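## Task

Move plates E10 and F01 out of plate hotel H1 and drop them into the waste bin WASTE, leaving the bin standing upright. Every other plate must finish in its own original slot, resting there on its own without the robot holding it. At the end, open the gripper and move the arm away.

## Robot and tools

Robot: a single four-axis plate mover with one level gripper that can never tilt. Its joints, listed base to gripper in the Joint positions line, are lift (m, 0.000 to 0.550), shoulder (rad, -2.000 to 2.000), elbow (rad, -2.800 to 2.800) and wrist yaw (rad, -12.566 to 12.566); the fifth number there is the finger pad gap in metres. If the elbow gets within 0.4 rad of 0 the arm may fold and fault, so keep it bent.

Frames: the scene frame has its origin on the table top below the arm base, +z up, +y to the left when facing along +x. end_effector_position (metres) and end_effector_quat_wxyz in the state line are in this frame; the printed position can be slightly wrong, more so when reaching far. The gripper frame: fingers point along its +x, close and open along its y, z is its vertical. end_effector_position is the midpoint of the two rubber pads, 2 to 3 cm behind the fingertips.

Stations: H1 is a hotel with 6 slots, slot 1 lowest; each plate shows its ID on a front label. A plate counts as home when flat on its shelf's two prongs, short edge facing out, behind both front pins and between the side pins. Nest RG, in front of H1, is a spot where a plate may be set down temporarily. WASTE is loose on the table; a plate can be lowered to its rim and released to fall in, but can never be retrieved. Keep the bin upright.

Tool execute_actions(actions): actions is a list of actions; each action is a list of up to 15 rows, each row used for one 1/30 s control step; if fewer than 15 rows, the last row repeats to fill the 15 steps. A row is 5 numbers, each in [-1, 1]: dx, dy, dz, rz, opening. The first four are an offset (not an absolute pose) from the gripper's measured pose at the start of that action, expressed in the gripper's own axes; every row in the action is relative to that same start, not to the previous row. For the first action of a call, the start is the last pose reported in this scene. Scale: 1.0 = 0.6 m for dx, dy, dz and 180 degrees for rz (positive turns from +x toward +y). opening is absolute: +1 fully open (0.140 m), -1 closed (still a 0.066 m gap). Closing fully takes at least about 0.6 s. An empty list just returns state and images.

Each control step the commanded pose is limited to 70 mm and 16 degrees from the measured pose, then damped inverse kinematics drives the joints. A large offset can therefore take several actions; the arm only continues up to the last clipped pose, so send the remainder next. The Hand target line shows where the controller is heading. Because offsets start from the measured pose, repeating a small offset into something rigid does not push harder, but into something yielding it goes further.

Tool move(target, speed, blocking): target is one row of 5 numbers with the same meaning and scale as above, an offset from the pose in the latest result in this scene that shows one, plus absolute opening (sent when the move starts). The gripper follows a straight path lasting 0.5 to 10 s (cut off at 10 s), taking the shorter rotation. speed is in m/s, 0.002 to 0.5, default 0.25; rotation is capped at twice that in rad/s. The path ignores obstacles, the hand lags and can overshoot the speed, notably with a nearly straight arm. Faster contact hits harder, and aiming further beyond a contact presses harder. The result adds a move: line giving the outcome (done near target, off_target, moving, held, fault) and active limits: limits=paced means the sent pose was clipped; limits=held means a check blocked some steps, after which the arm may speed up sharply. It also reports distance to target. blocking=false returns after 0.5 s while the arm keeps going; then use wait(0) to check, and call wait or stop before any new execute_actions or move.

Tool wait(seconds): 0 to 10; lets time run with the last command held, returning early if a running move finishes. Tool stop(): brakes a running move (needs room, more at speed); fingers keep moving. Tool zoom_image(camera, region): camera is one of cam_head_left, cam_head_right, cam_high, cam_low, cam_wrist (each 896x504); region is [x0, y0, x1, y1] in pixels from the top-left, at most 504 by 504. Tool finished_scene(scene): ends scene 1 or 2 irrevocably after the last command is held, reports success and gives the next task. Replying without a tool call ends everything.

Results: step readings list end_effector_position at some steps; HELD marks steps partly held back. A pose unreachable line means the clearance check altered or blocked the command. grip_measured is the measured opening on the command scale; readings may be off by about 1 mm, consistently within a scene. To hold something, command an opening about 0.04 below grip_measured for a firm grip, less for a lighter one. Pads push up to about 18 N each; fast closing can press harder and even spring open.

Avoid: contact torques reaching the load limits (lift 55.8 N, shoulder 8.37 N m, elbow 4.18 N m, wrist yaw 1.39 N m, including held weight), which stop the arm for 10 s and drop the rest of the call; motor overheating while holding loads (MOTOR HOT from 85 °C, OVER-TEMPERATURE FAULT and braking at 100 °C); drops, slips, slams, hard hits or strong pushes; anything leaving the table, which ends the scene. Occasional brief tugs on a held part or nudges to loose objects can happen. Between replies the robot keeps its last command.

Each tool is called as name([rows], argument=value, ...), one row to a line, values as JSON.

## Session

execute_actions(actions=[])

Scene clock: 0.00 s.
end_effector_position=(+0.5085, -0.3688, +0.4231) grip_measured=+1.00 end_effector_quat_wxyz=(+0.927, -0.000, -0.000, -0.374)
Joint positions: [ 0.418 -1.596 -1.511 -3.944  0.14 ]
Motor temperatures (°C, as the motors report them): [38 24 23 23]
Hand target: +0.509, -0.369, +0.423; +0.927, -0.000, -0.000, -0.374

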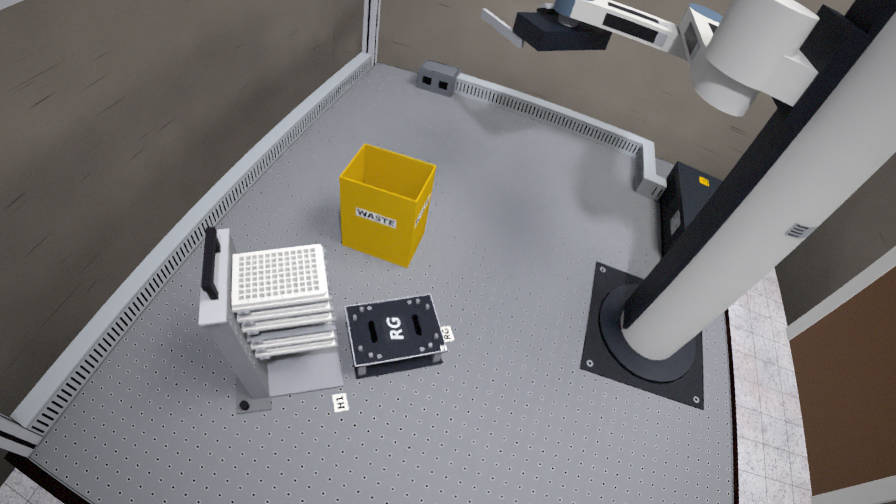

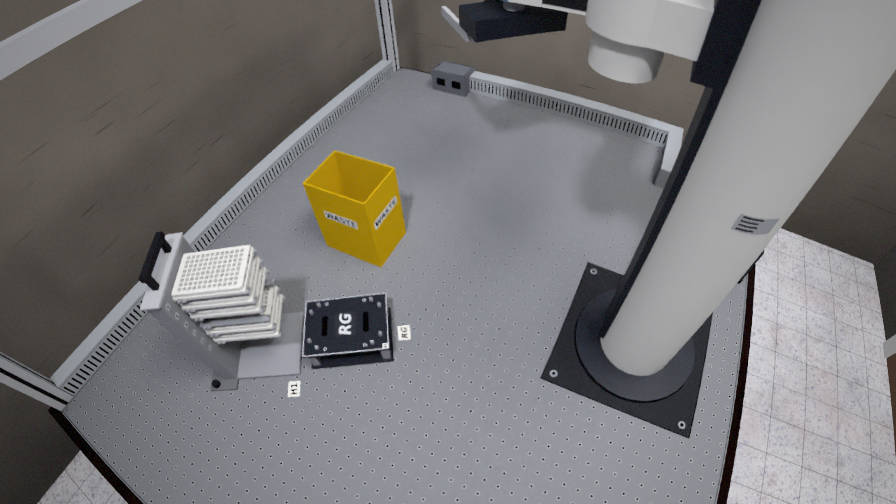

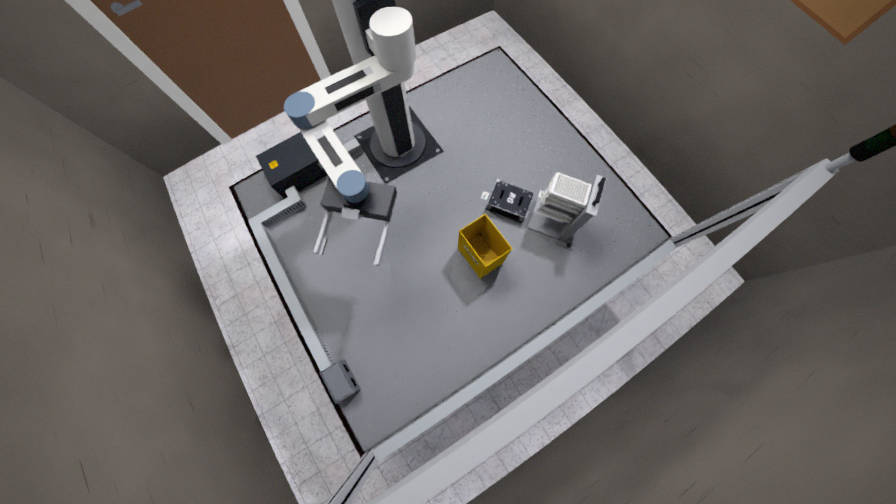

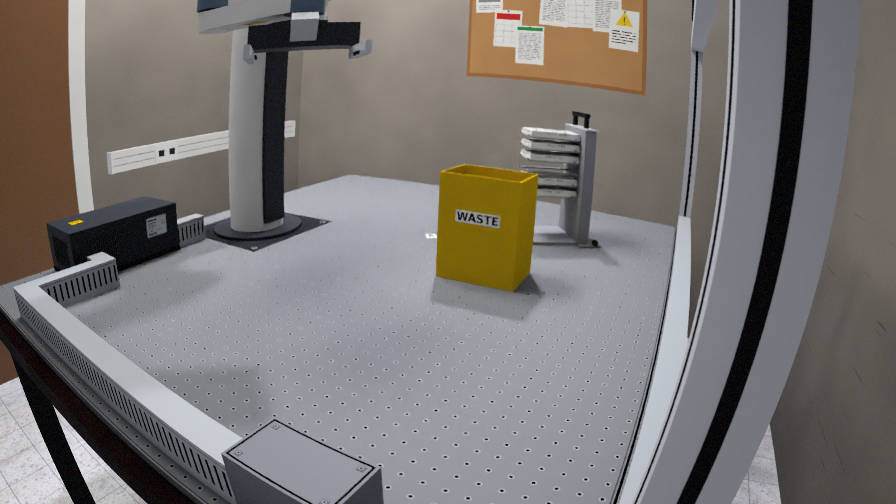

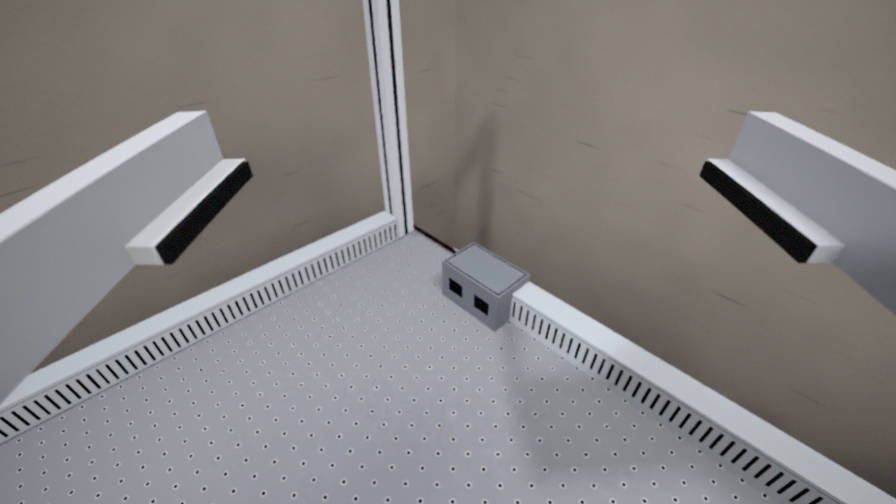

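zoom_image(camera="cam_high", region=[430, 150, 630, 300])

zoom_image(camera="cam_head_left", region=[180, 130, 480, 430])

zoom_image(camera="cam_low", region=[420, 100, 620, 300])

Region (430, 150, 630, 300) of cam_high's 896x504 image, scaled by 2.520, with more detail than that image has; it fills the top 378 rows of this view, and the rest is white.

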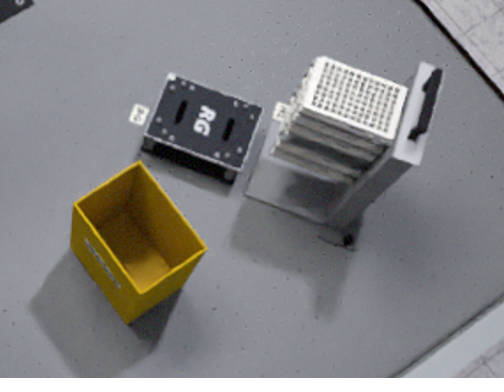

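Region (180, 130, 480, 430) of cam_head_left's 896x504 image, scaled by 1.680, with more detail than that image has.

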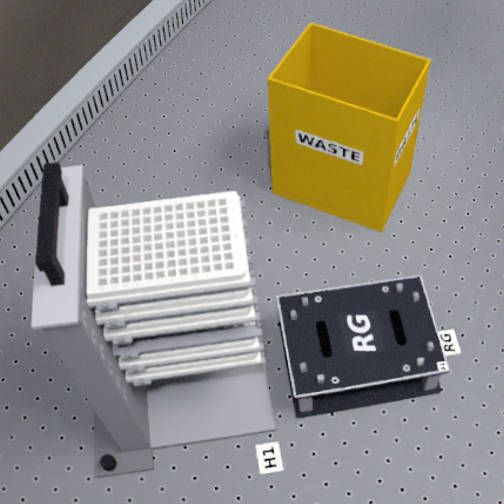

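Region (420, 100, 620, 300) of cam_low's 896x504 image, scaled by 2.520, with more detail than that image has.

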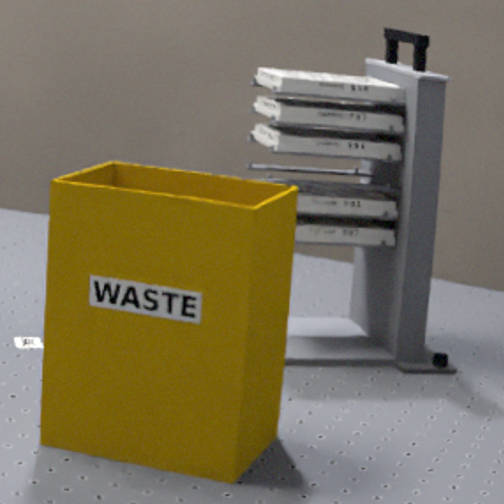

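zoom_image(camera="cam_low", region=[515, 120, 595, 205])

Region (515, 120, 595, 205) of cam_low's 896x504 image, scaled by 5.929, with more detail than that image has; it fills the left 474 columns of this view, and the rest is white.

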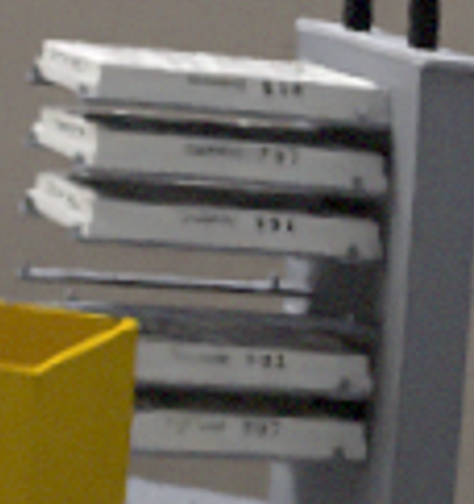

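move(target=[-0.3232, 0.5542, -0.255, 0.2611, -0.1], speed=0.45)

Scene clock: 79.63 s.
end_effector_position=(+0.5999, +0.0054, +0.2701) grip_measured=-0.10 end_effector_quat_wxyz=(+1.000, -0.000, -0.000, +0.026)
Joint positions: [ 0.265 -0.884 -1.151 -4.195  0.099]
Motor temperatures (°C, as the motors report them): [38 24 23 23]
Hand target: +0.600, +0.005, +0.270; +1.000, -0.000, -0.000, +0.026
Off the commanded pose: 0.000 m, 0 deg.
move: done

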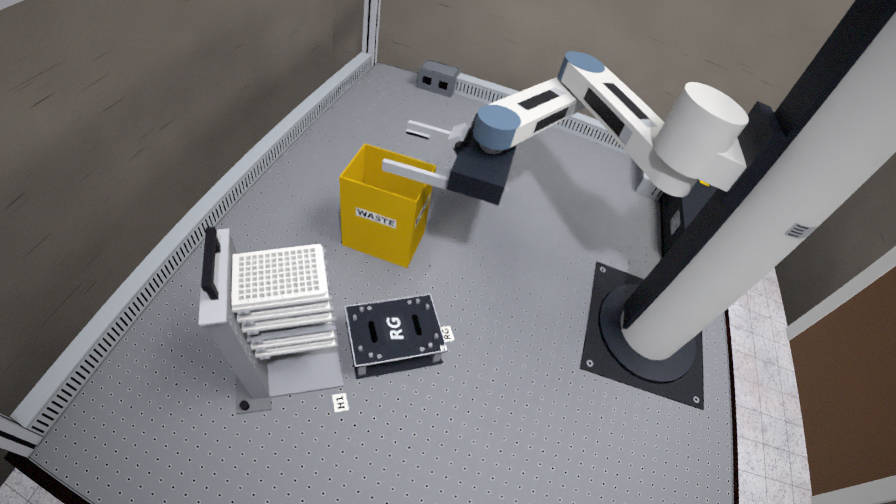

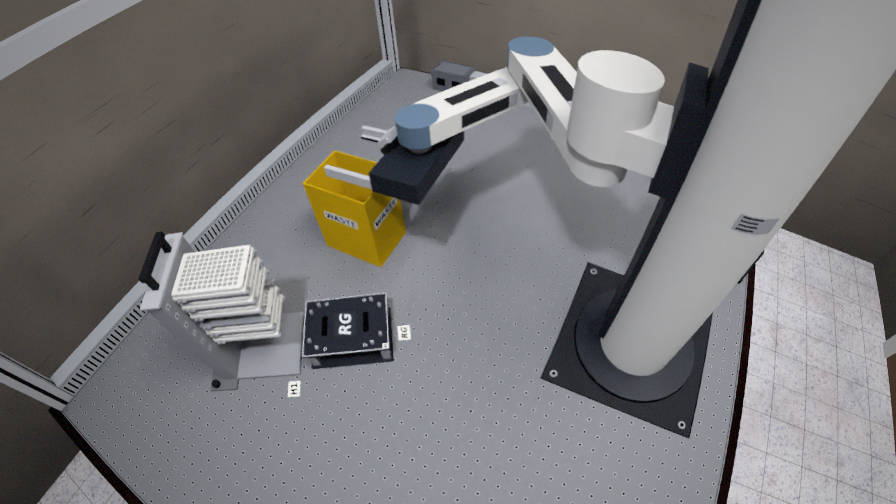

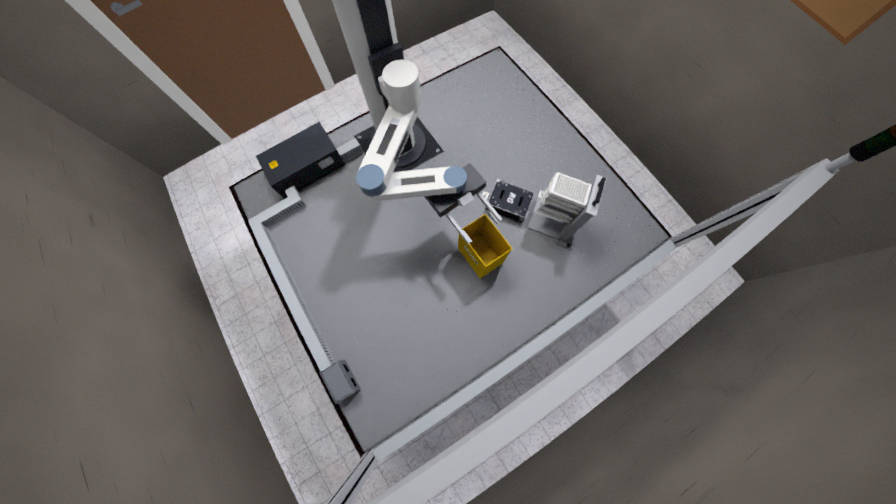

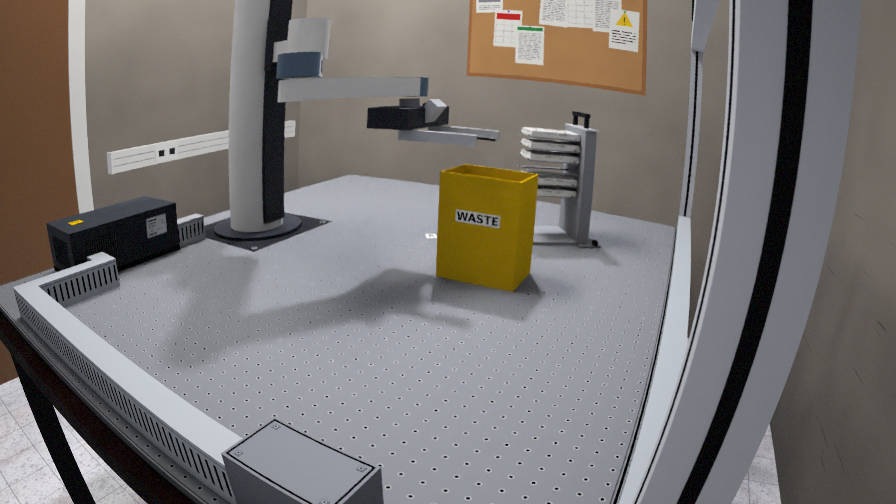

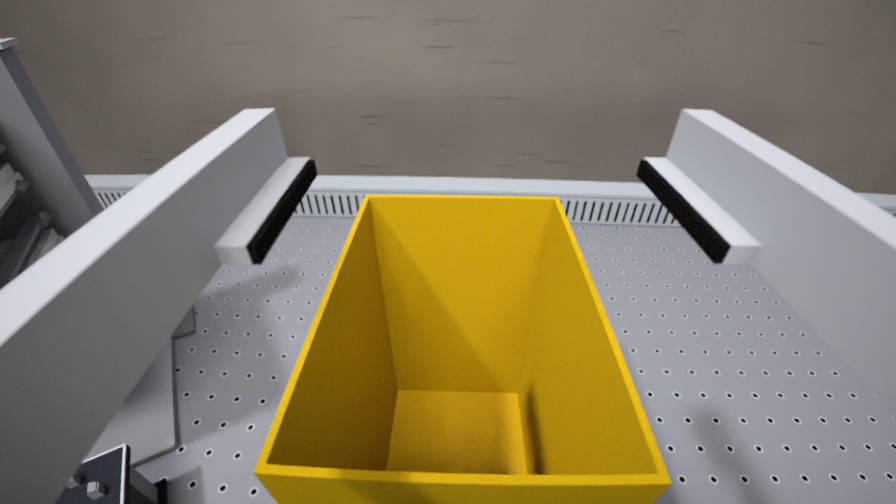

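zoom_image(camera="cam_wrist", region=[340, 170, 590, 240])

zoom_image(camera="cam_wrist", region=[240, 430, 690, 504])

Region (340, 170, 590, 240) of cam_wrist's 896x504 image, scaled by 2.016, with more detail than that image has; it fills the top 141 rows of this view, and the rest is white.

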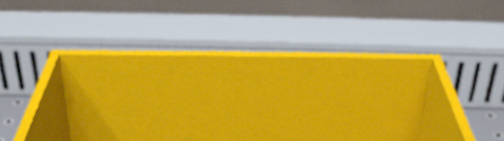

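Region (240, 430, 690, 504) of cam_wrist's 896x504 image, scaled by 1.120, with more detail than that image has; it fills the top 83 rows of this view, and the rest is white.

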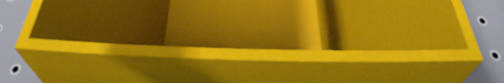

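move(target=[-0.198, 0.360, 0.02, 0.172, -0.1], speed=0.4)

Scene clock: 107.40 s.
end_effector_position=(+0.4696, +0.2150, +0.2821) grip_measured=-0.10 end_effector_quat_wxyz=(+0.956, -0.000, -0.000, +0.293)
Joint positions: [ 0.277 -0.315 -0.882 -4.493  0.099]
Motor temperatures (°C, as the motors report them): [38 24 23 23]
Hand target: +0.470, +0.215, +0.282; +0.956, -0.000, -0.000, +0.292
Off the commanded pose: 0.000 m, 0 deg.
move: done

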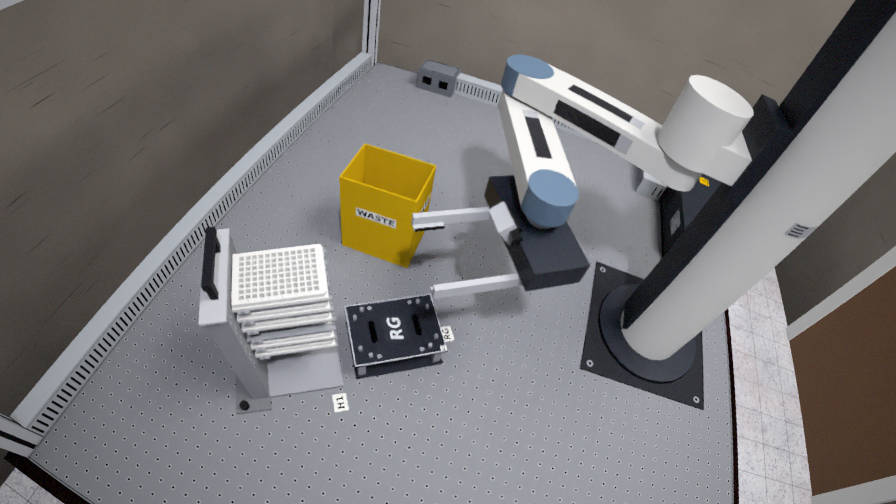

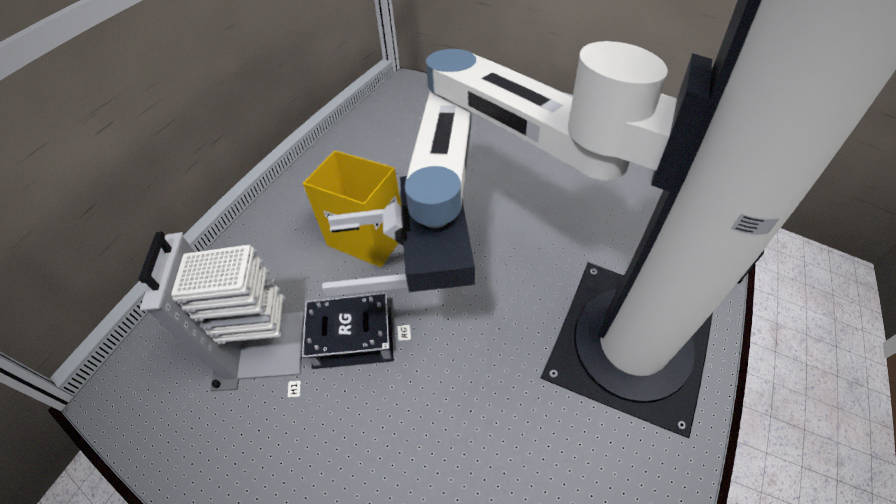

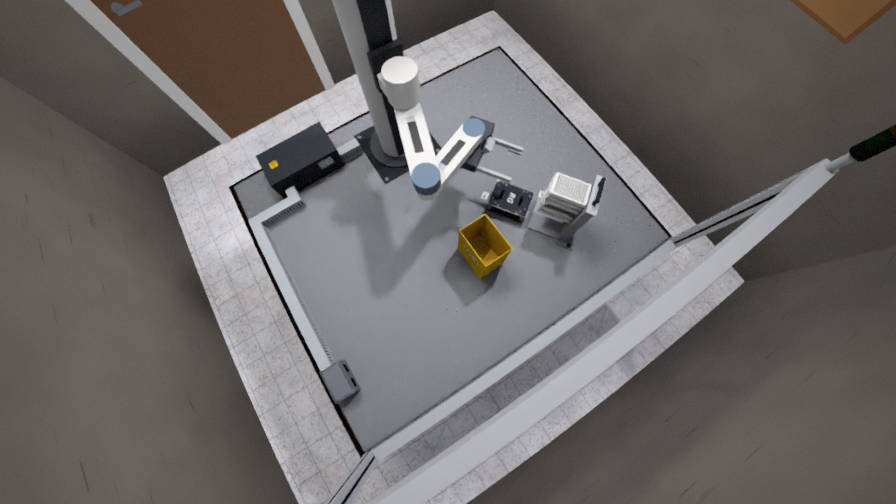

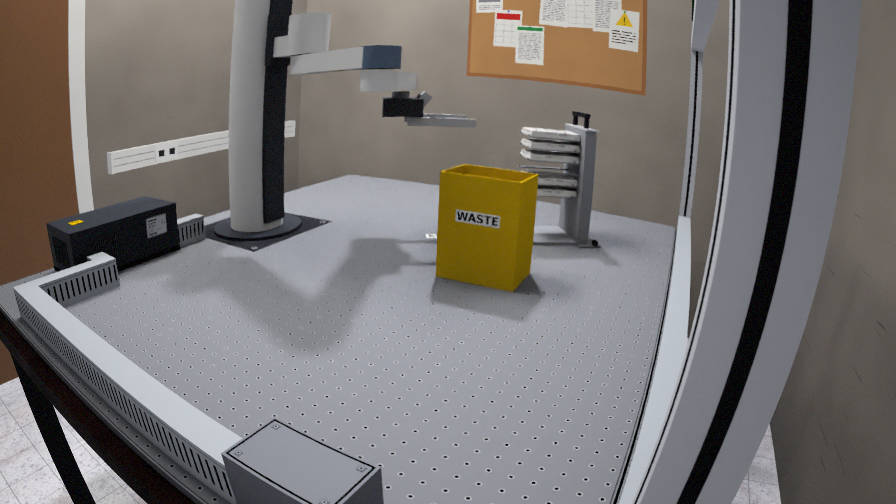

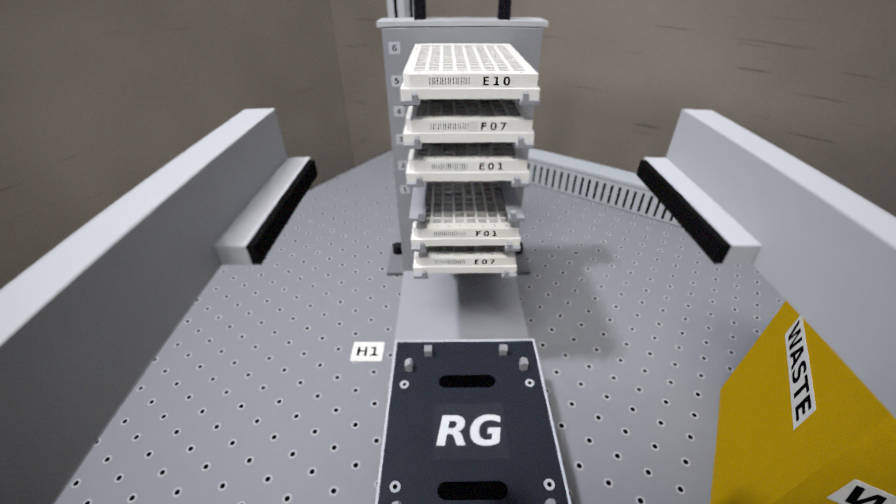

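zoom_image(camera="cam_wrist", region=[370, 10, 570, 290])

zoom_image(camera="cam_wrist", region=[390, 30, 550, 150])

zoom_image(camera="cam_wrist", region=[400, 150, 540, 285])

Region (370, 10, 570, 290) of cam_wrist's 896x504 image, scaled by 1.800, with more detail than that image has; it fills the left 360 columns of this view, and the rest is white.

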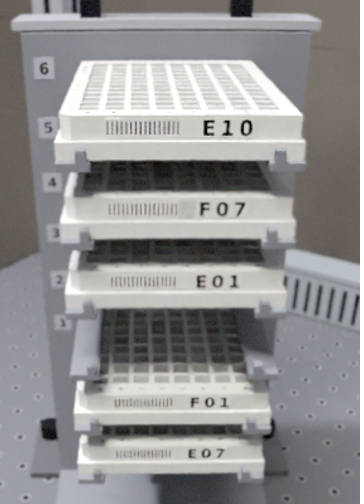

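Region (390, 30, 550, 150) of cam_wrist's 896x504 image, scaled by 3.150, with more detail than that image has; it fills the top 378 rows of this view, and the rest is white.

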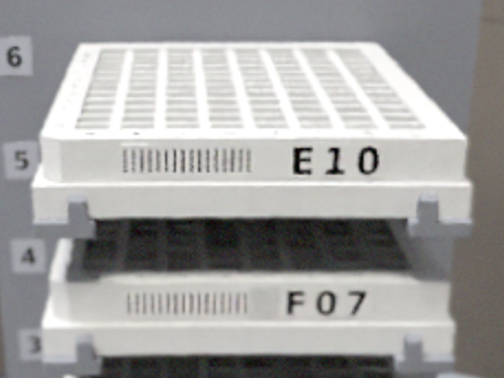

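Region (400, 150, 540, 285) of cam_wrist's 896x504 image, scaled by 3.600, with more detail than that image has; it fills the top 486 rows of this view, and the rest is white.

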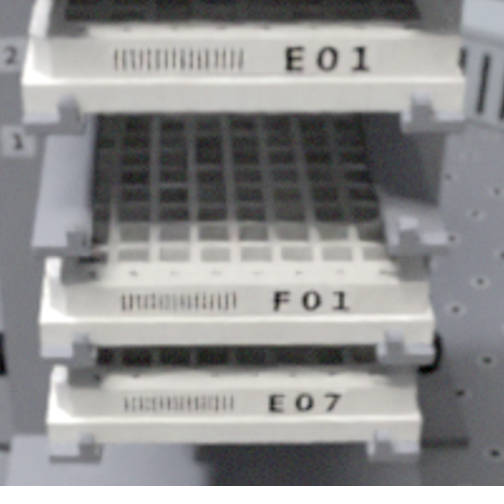

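move(target=[0.3017, -0.0062, -0.0075, 0.0056, 0.0], speed=0.2)

Scene clock: 148.53 s.
end_effector_position=(+0.6217, +0.3133, +0.2776) grip_measured=+0.00 end_effector_quat_wxyz=(+0.954, -0.000, -0.000, +0.301)
Joint positions: [ 0.273 -0.005 -1.784 -3.883  0.103]
Motor temperatures (°C, as the motors report them): [38 24 23 23]
Hand target: +0.622, +0.313, +0.278; +0.954, -0.000, -0.000, +0.301
Off the commanded pose: 0.000 m, 0 deg.
move: done

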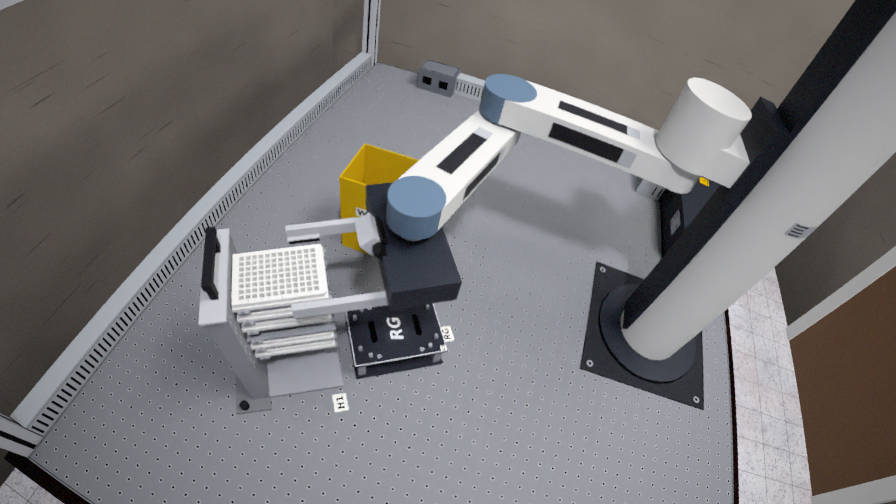

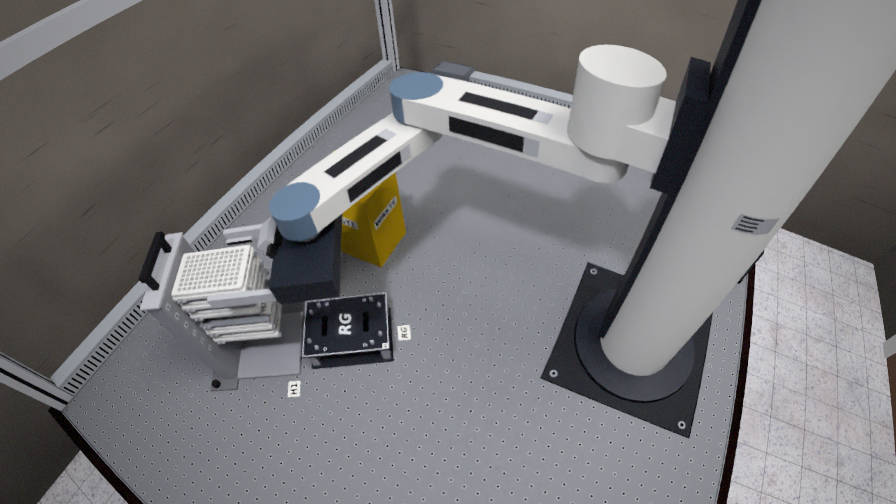

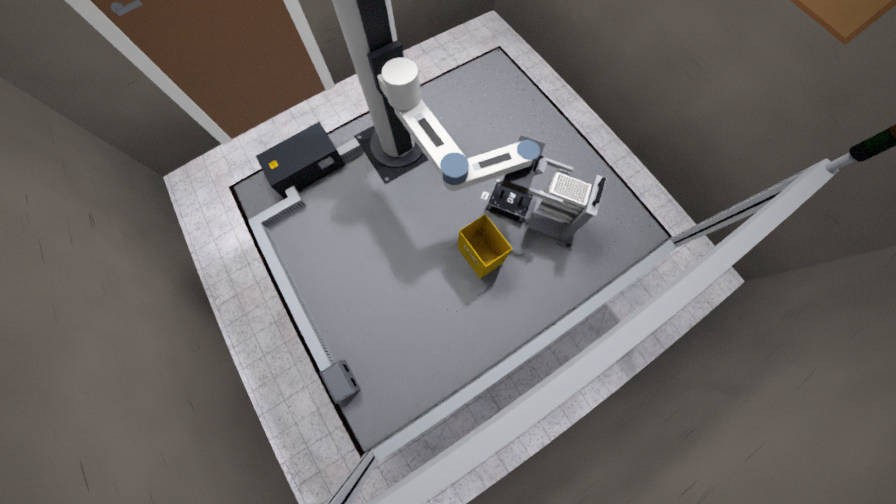

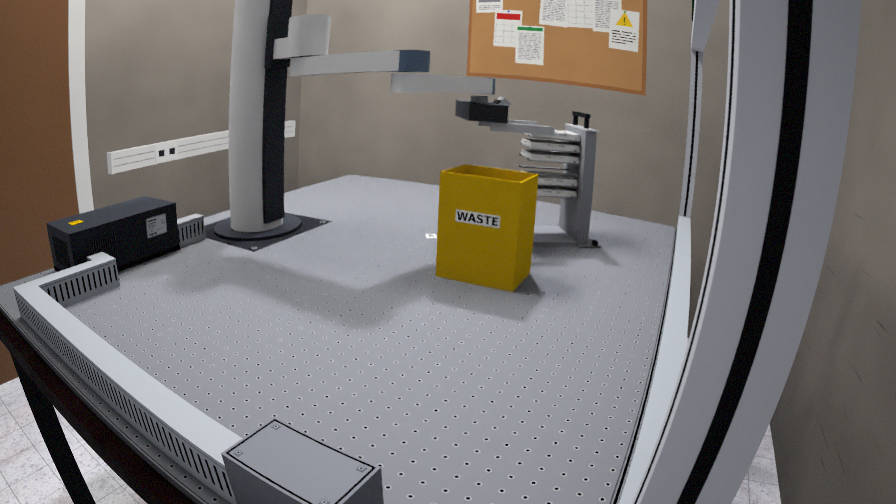

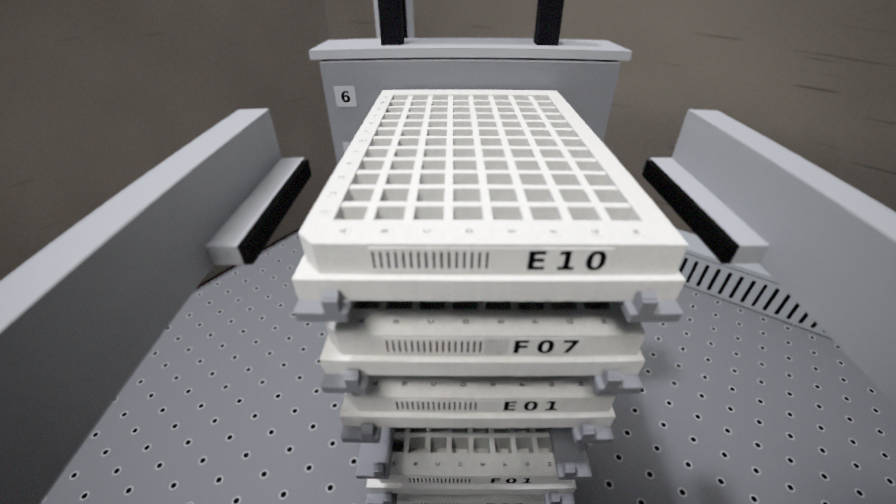

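zoom_image(camera="cam_wrist", region=[190, 80, 400, 330])

zoom_image(camera="cam_wrist", region=[540, 80, 790, 330])

Region (190, 80, 400, 330) of cam_wrist's 896x504 image, scaled by 2.016, with more detail than that image has; it fills the left 423 columns of this view, and the rest is white.

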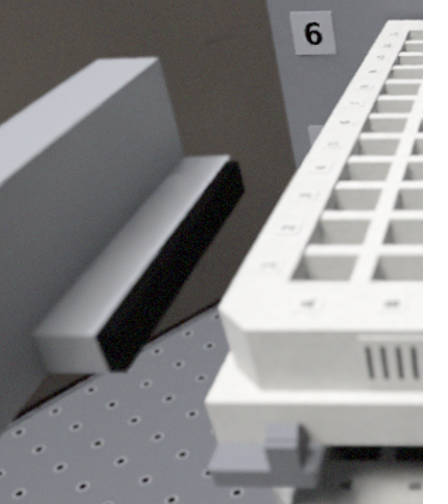

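Region (540, 80, 790, 330) of cam_wrist's 896x504 image, scaled by 2.016, with more detail than that image has.

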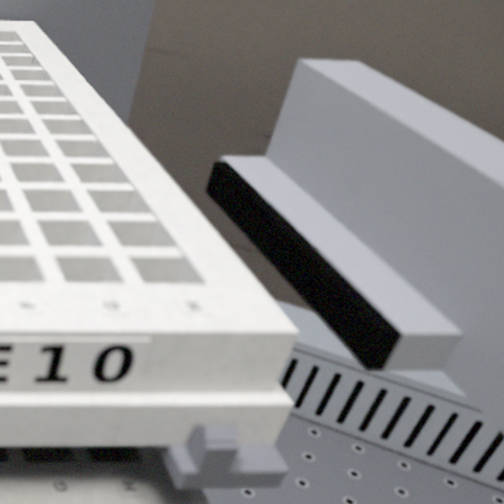

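execute_actions([
  [[0.003,0,-0.0002,-0.0003,-0.06],[0.007,-0.0001,-0.0004,-0.0006,-0.12],[0.012,-0.0002,-0.0005,-0.001,-0.18],[0.017,-0.0004,-0.0007,-0.0014,-0.24],[0.022,-0.0005,-0.0007,-0.0018,-0.29],[0.027,-0.0006,-0.0007,-0.0022,-0.33],[0.032,-0.0007,-0.0007,-0.0022,-0.36],[0.036,-0.0008,-0.0007,-0.0022,-0.39],[0.039,-0.0009,-0.0007,-0.0022,-0.41],[0.041,-0.0009,-0.0007,-0.0022,-0.42],[0.0417,-0.0009,-0.0007,-0.0022,-0.43],[0.0417,-0.0009,-0.0007,-0.0022,-0.44],[0.0417,-0.0009,-0.0007,-0.0022,-0.45],[0.0417,-0.0009,-0.0007,-0.0022,-0.46],[0.0417,-0.0009,-0.0007,-0.0022,-0.47]],
  [[0,0,0,0,-0.48],[0,0,0,0,-0.49],[0,0,0,0,-0.50],[0,0,0,0,-0.51],[0,0,0,0,-0.52],[0,0,0,0,-0.53],[0,0,0,0,-0.54],[0,0,0,0,-0.55],[0,0,0,0,-0.56],[0,0,0,0,-0.57],[0,0,0,0,-0.58],[0,0,0,0,-0.59],[0,0,0,0,-0.60]],
])

Scene clock: 186.40 s.
end_effector_position=(+0.6425, +0.3271, +0.2772) grip_measured=-0.55 end_effector_quat_wxyz=(+0.955, -0.000, -0.000, +0.297)
Joint positions: [ 0.272  0.068 -1.947 -3.8    0.083]
Motor temperatures (°C, as the motors report them): [38 24 23 23]
Hand target: +0.642, +0.327, +0.277; +0.955, -0.000, -0.000, +0.297
Off the commanded pose: 0.000 m, 0 deg.
Step readings (end_effector_position; steps 1 to 15: 1st action; 16 to 30: 2nd action):
0: (+0.6217, +0.3133, +0.2776)
1: (+0.6222, +0.3136, +0.2776)
2: (+0.6238, +0.3146, +0.2775)
4: (+0.6278, +0.3172, +0.2773)
8: (+0.6373, +0.3235, +0.2772)
15: (+0.6425, +0.3271, +0.2772)
16: (+0.6425, +0.3271, +0.2772)
17: (+0.6425, +0.3271, +0.2772)
19: (+0.6425, +0.3271, +0.2772)
23: (+0.6425, +0.3271, +0.2772)
30: end_effector_position above

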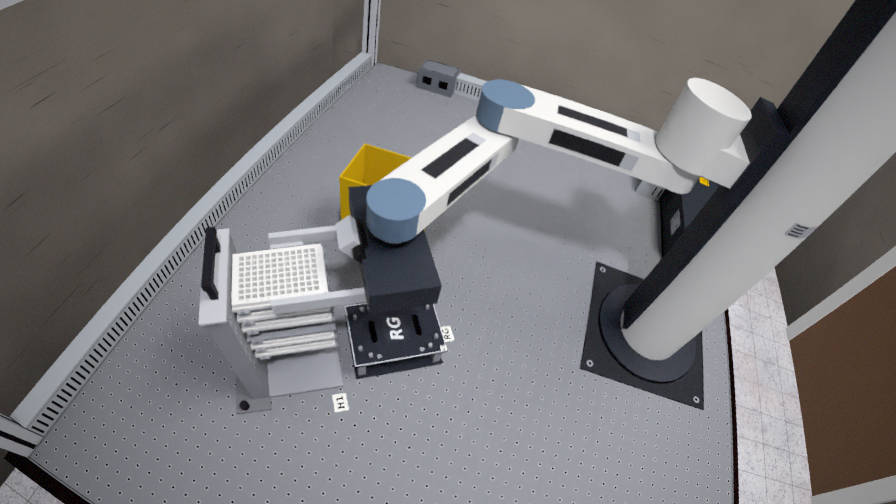

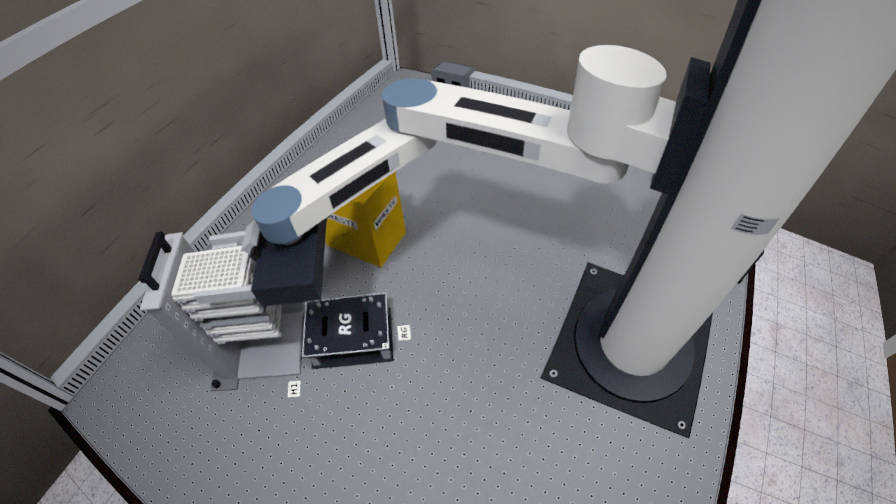

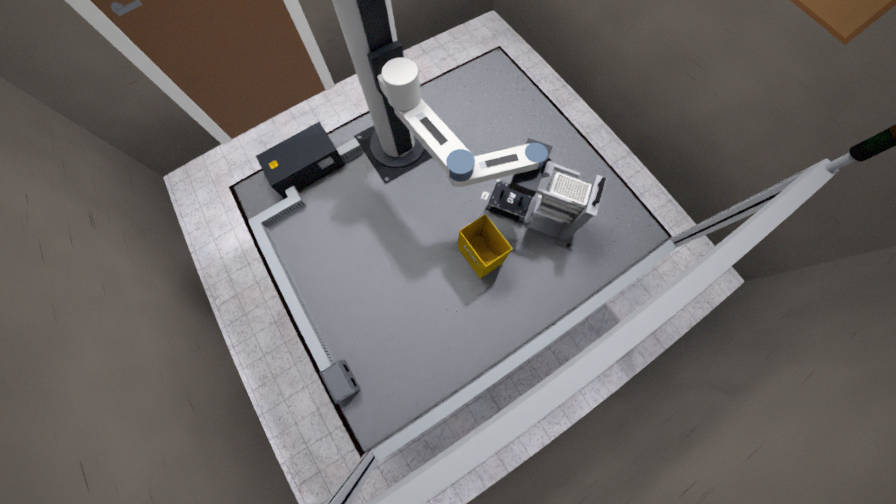

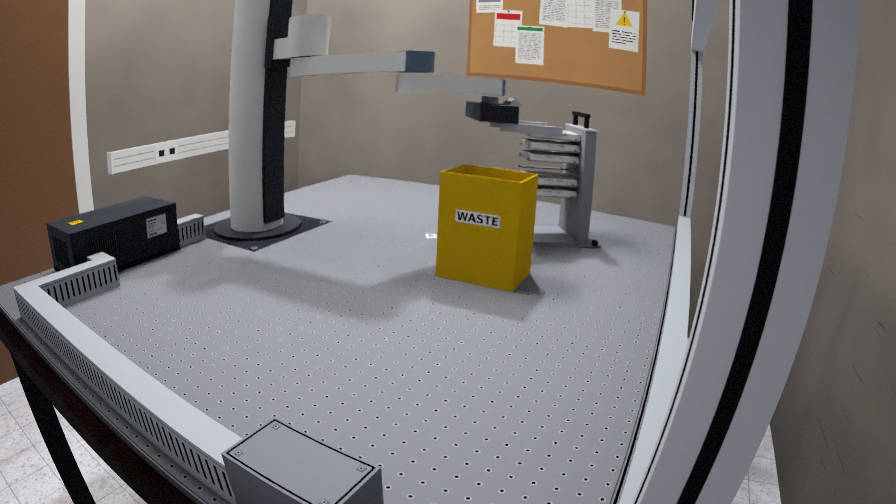

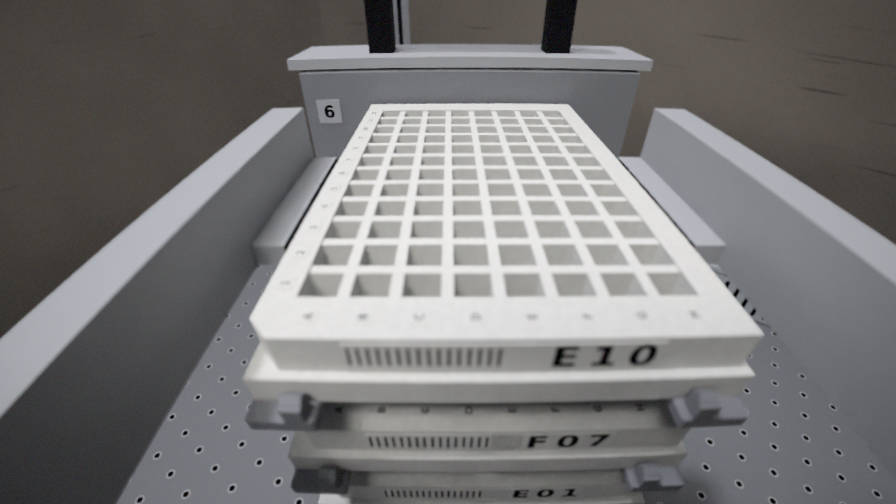

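execute_actions([
  [[0,0,0.001,0,-0.6],[0,0,0.0022,0,-0.6],[0,0,0.0035,0,-0.6],[0,0,0.005,0,-0.6],[0,0,0.0065,0,-0.6],[0,0,0.008,0,-0.6],[0,0,0.0095,0,-0.6],[0,0,0.011,0,-0.6],[0,0,0.0125,0,-0.6],[0,0,0.0138,0,-0.6],[0,0,0.0145,0,-0.6]],
])

Scene clock: 218.90 s.
end_effector_position=(+0.6425, +0.3271, +0.2859) grip_measured=-0.55 end_effector_quat_wxyz=(+0.955, -0.000, -0.000, +0.297)
Joint positions: [ 0.281  0.068 -1.947 -3.8    0.083]
Motor temperatures (°C, as the motors report them): [38 24 23 23]
Hand target: +0.642, +0.327, +0.286; +0.955, -0.000, -0.000, +0.297
Off the commanded pose: 0.000 m, 0 deg.
Step readings (end_effector_position):
0: (+0.6425, +0.3271, +0.2772)
1: (+0.6425, +0.3271, +0.2774)
2: (+0.6425, +0.3271, +0.2781)
4: (+0.6425, +0.3271, +0.2797)
8: (+0.6425, +0.3271, +0.2833)
15: end_effector_position above

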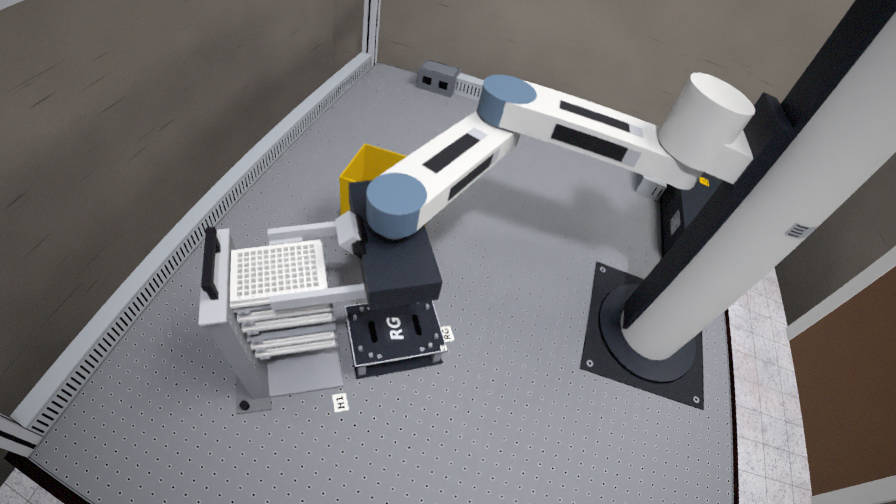

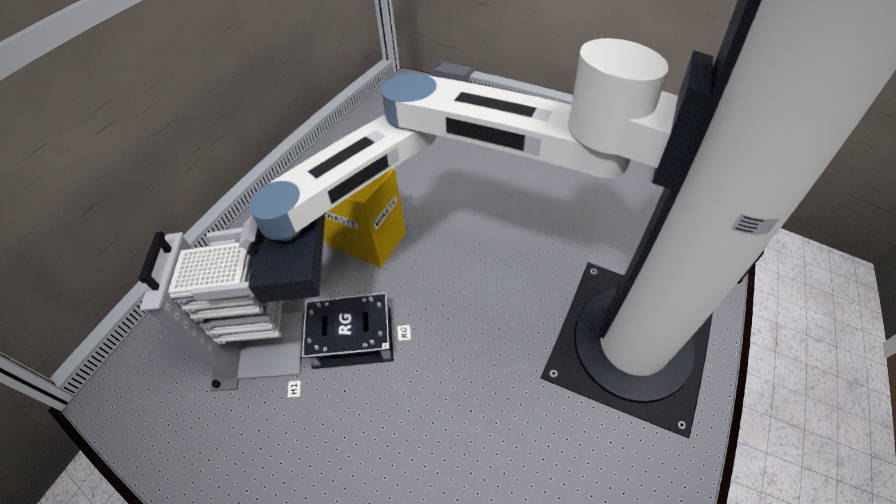

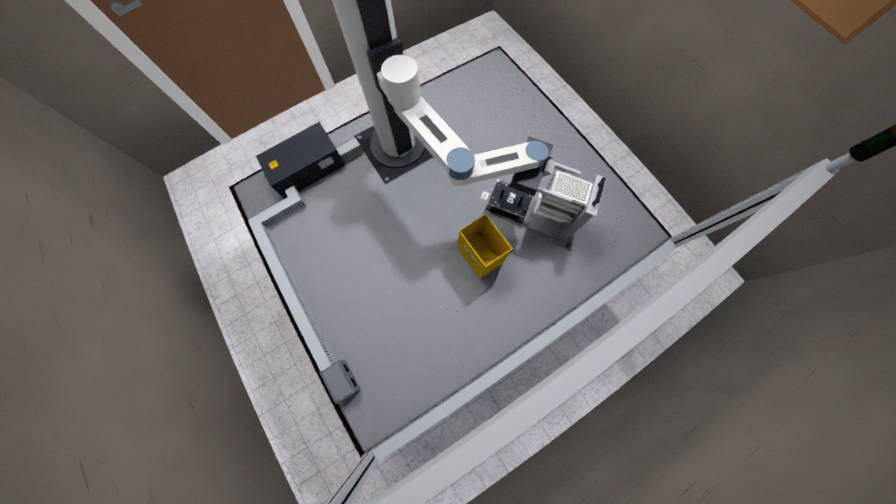

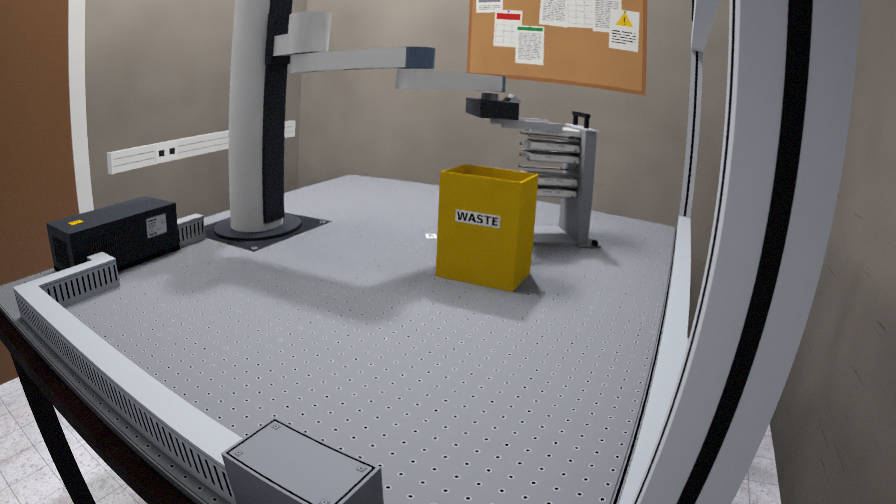

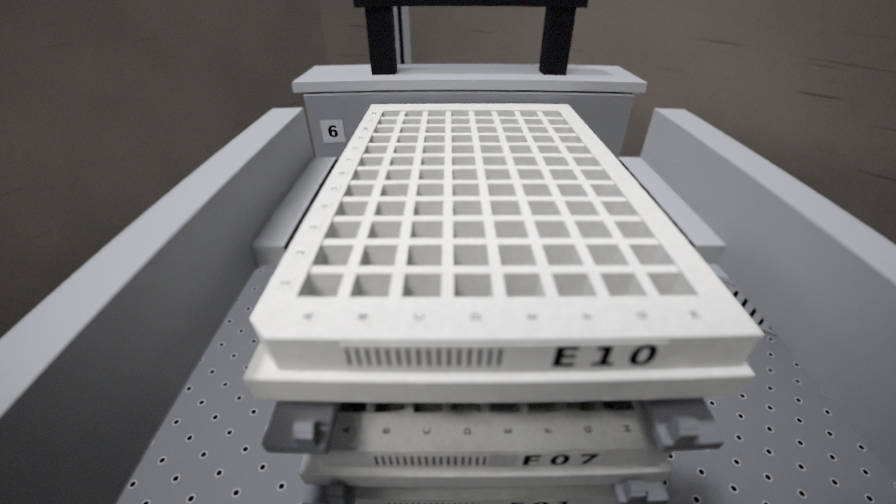

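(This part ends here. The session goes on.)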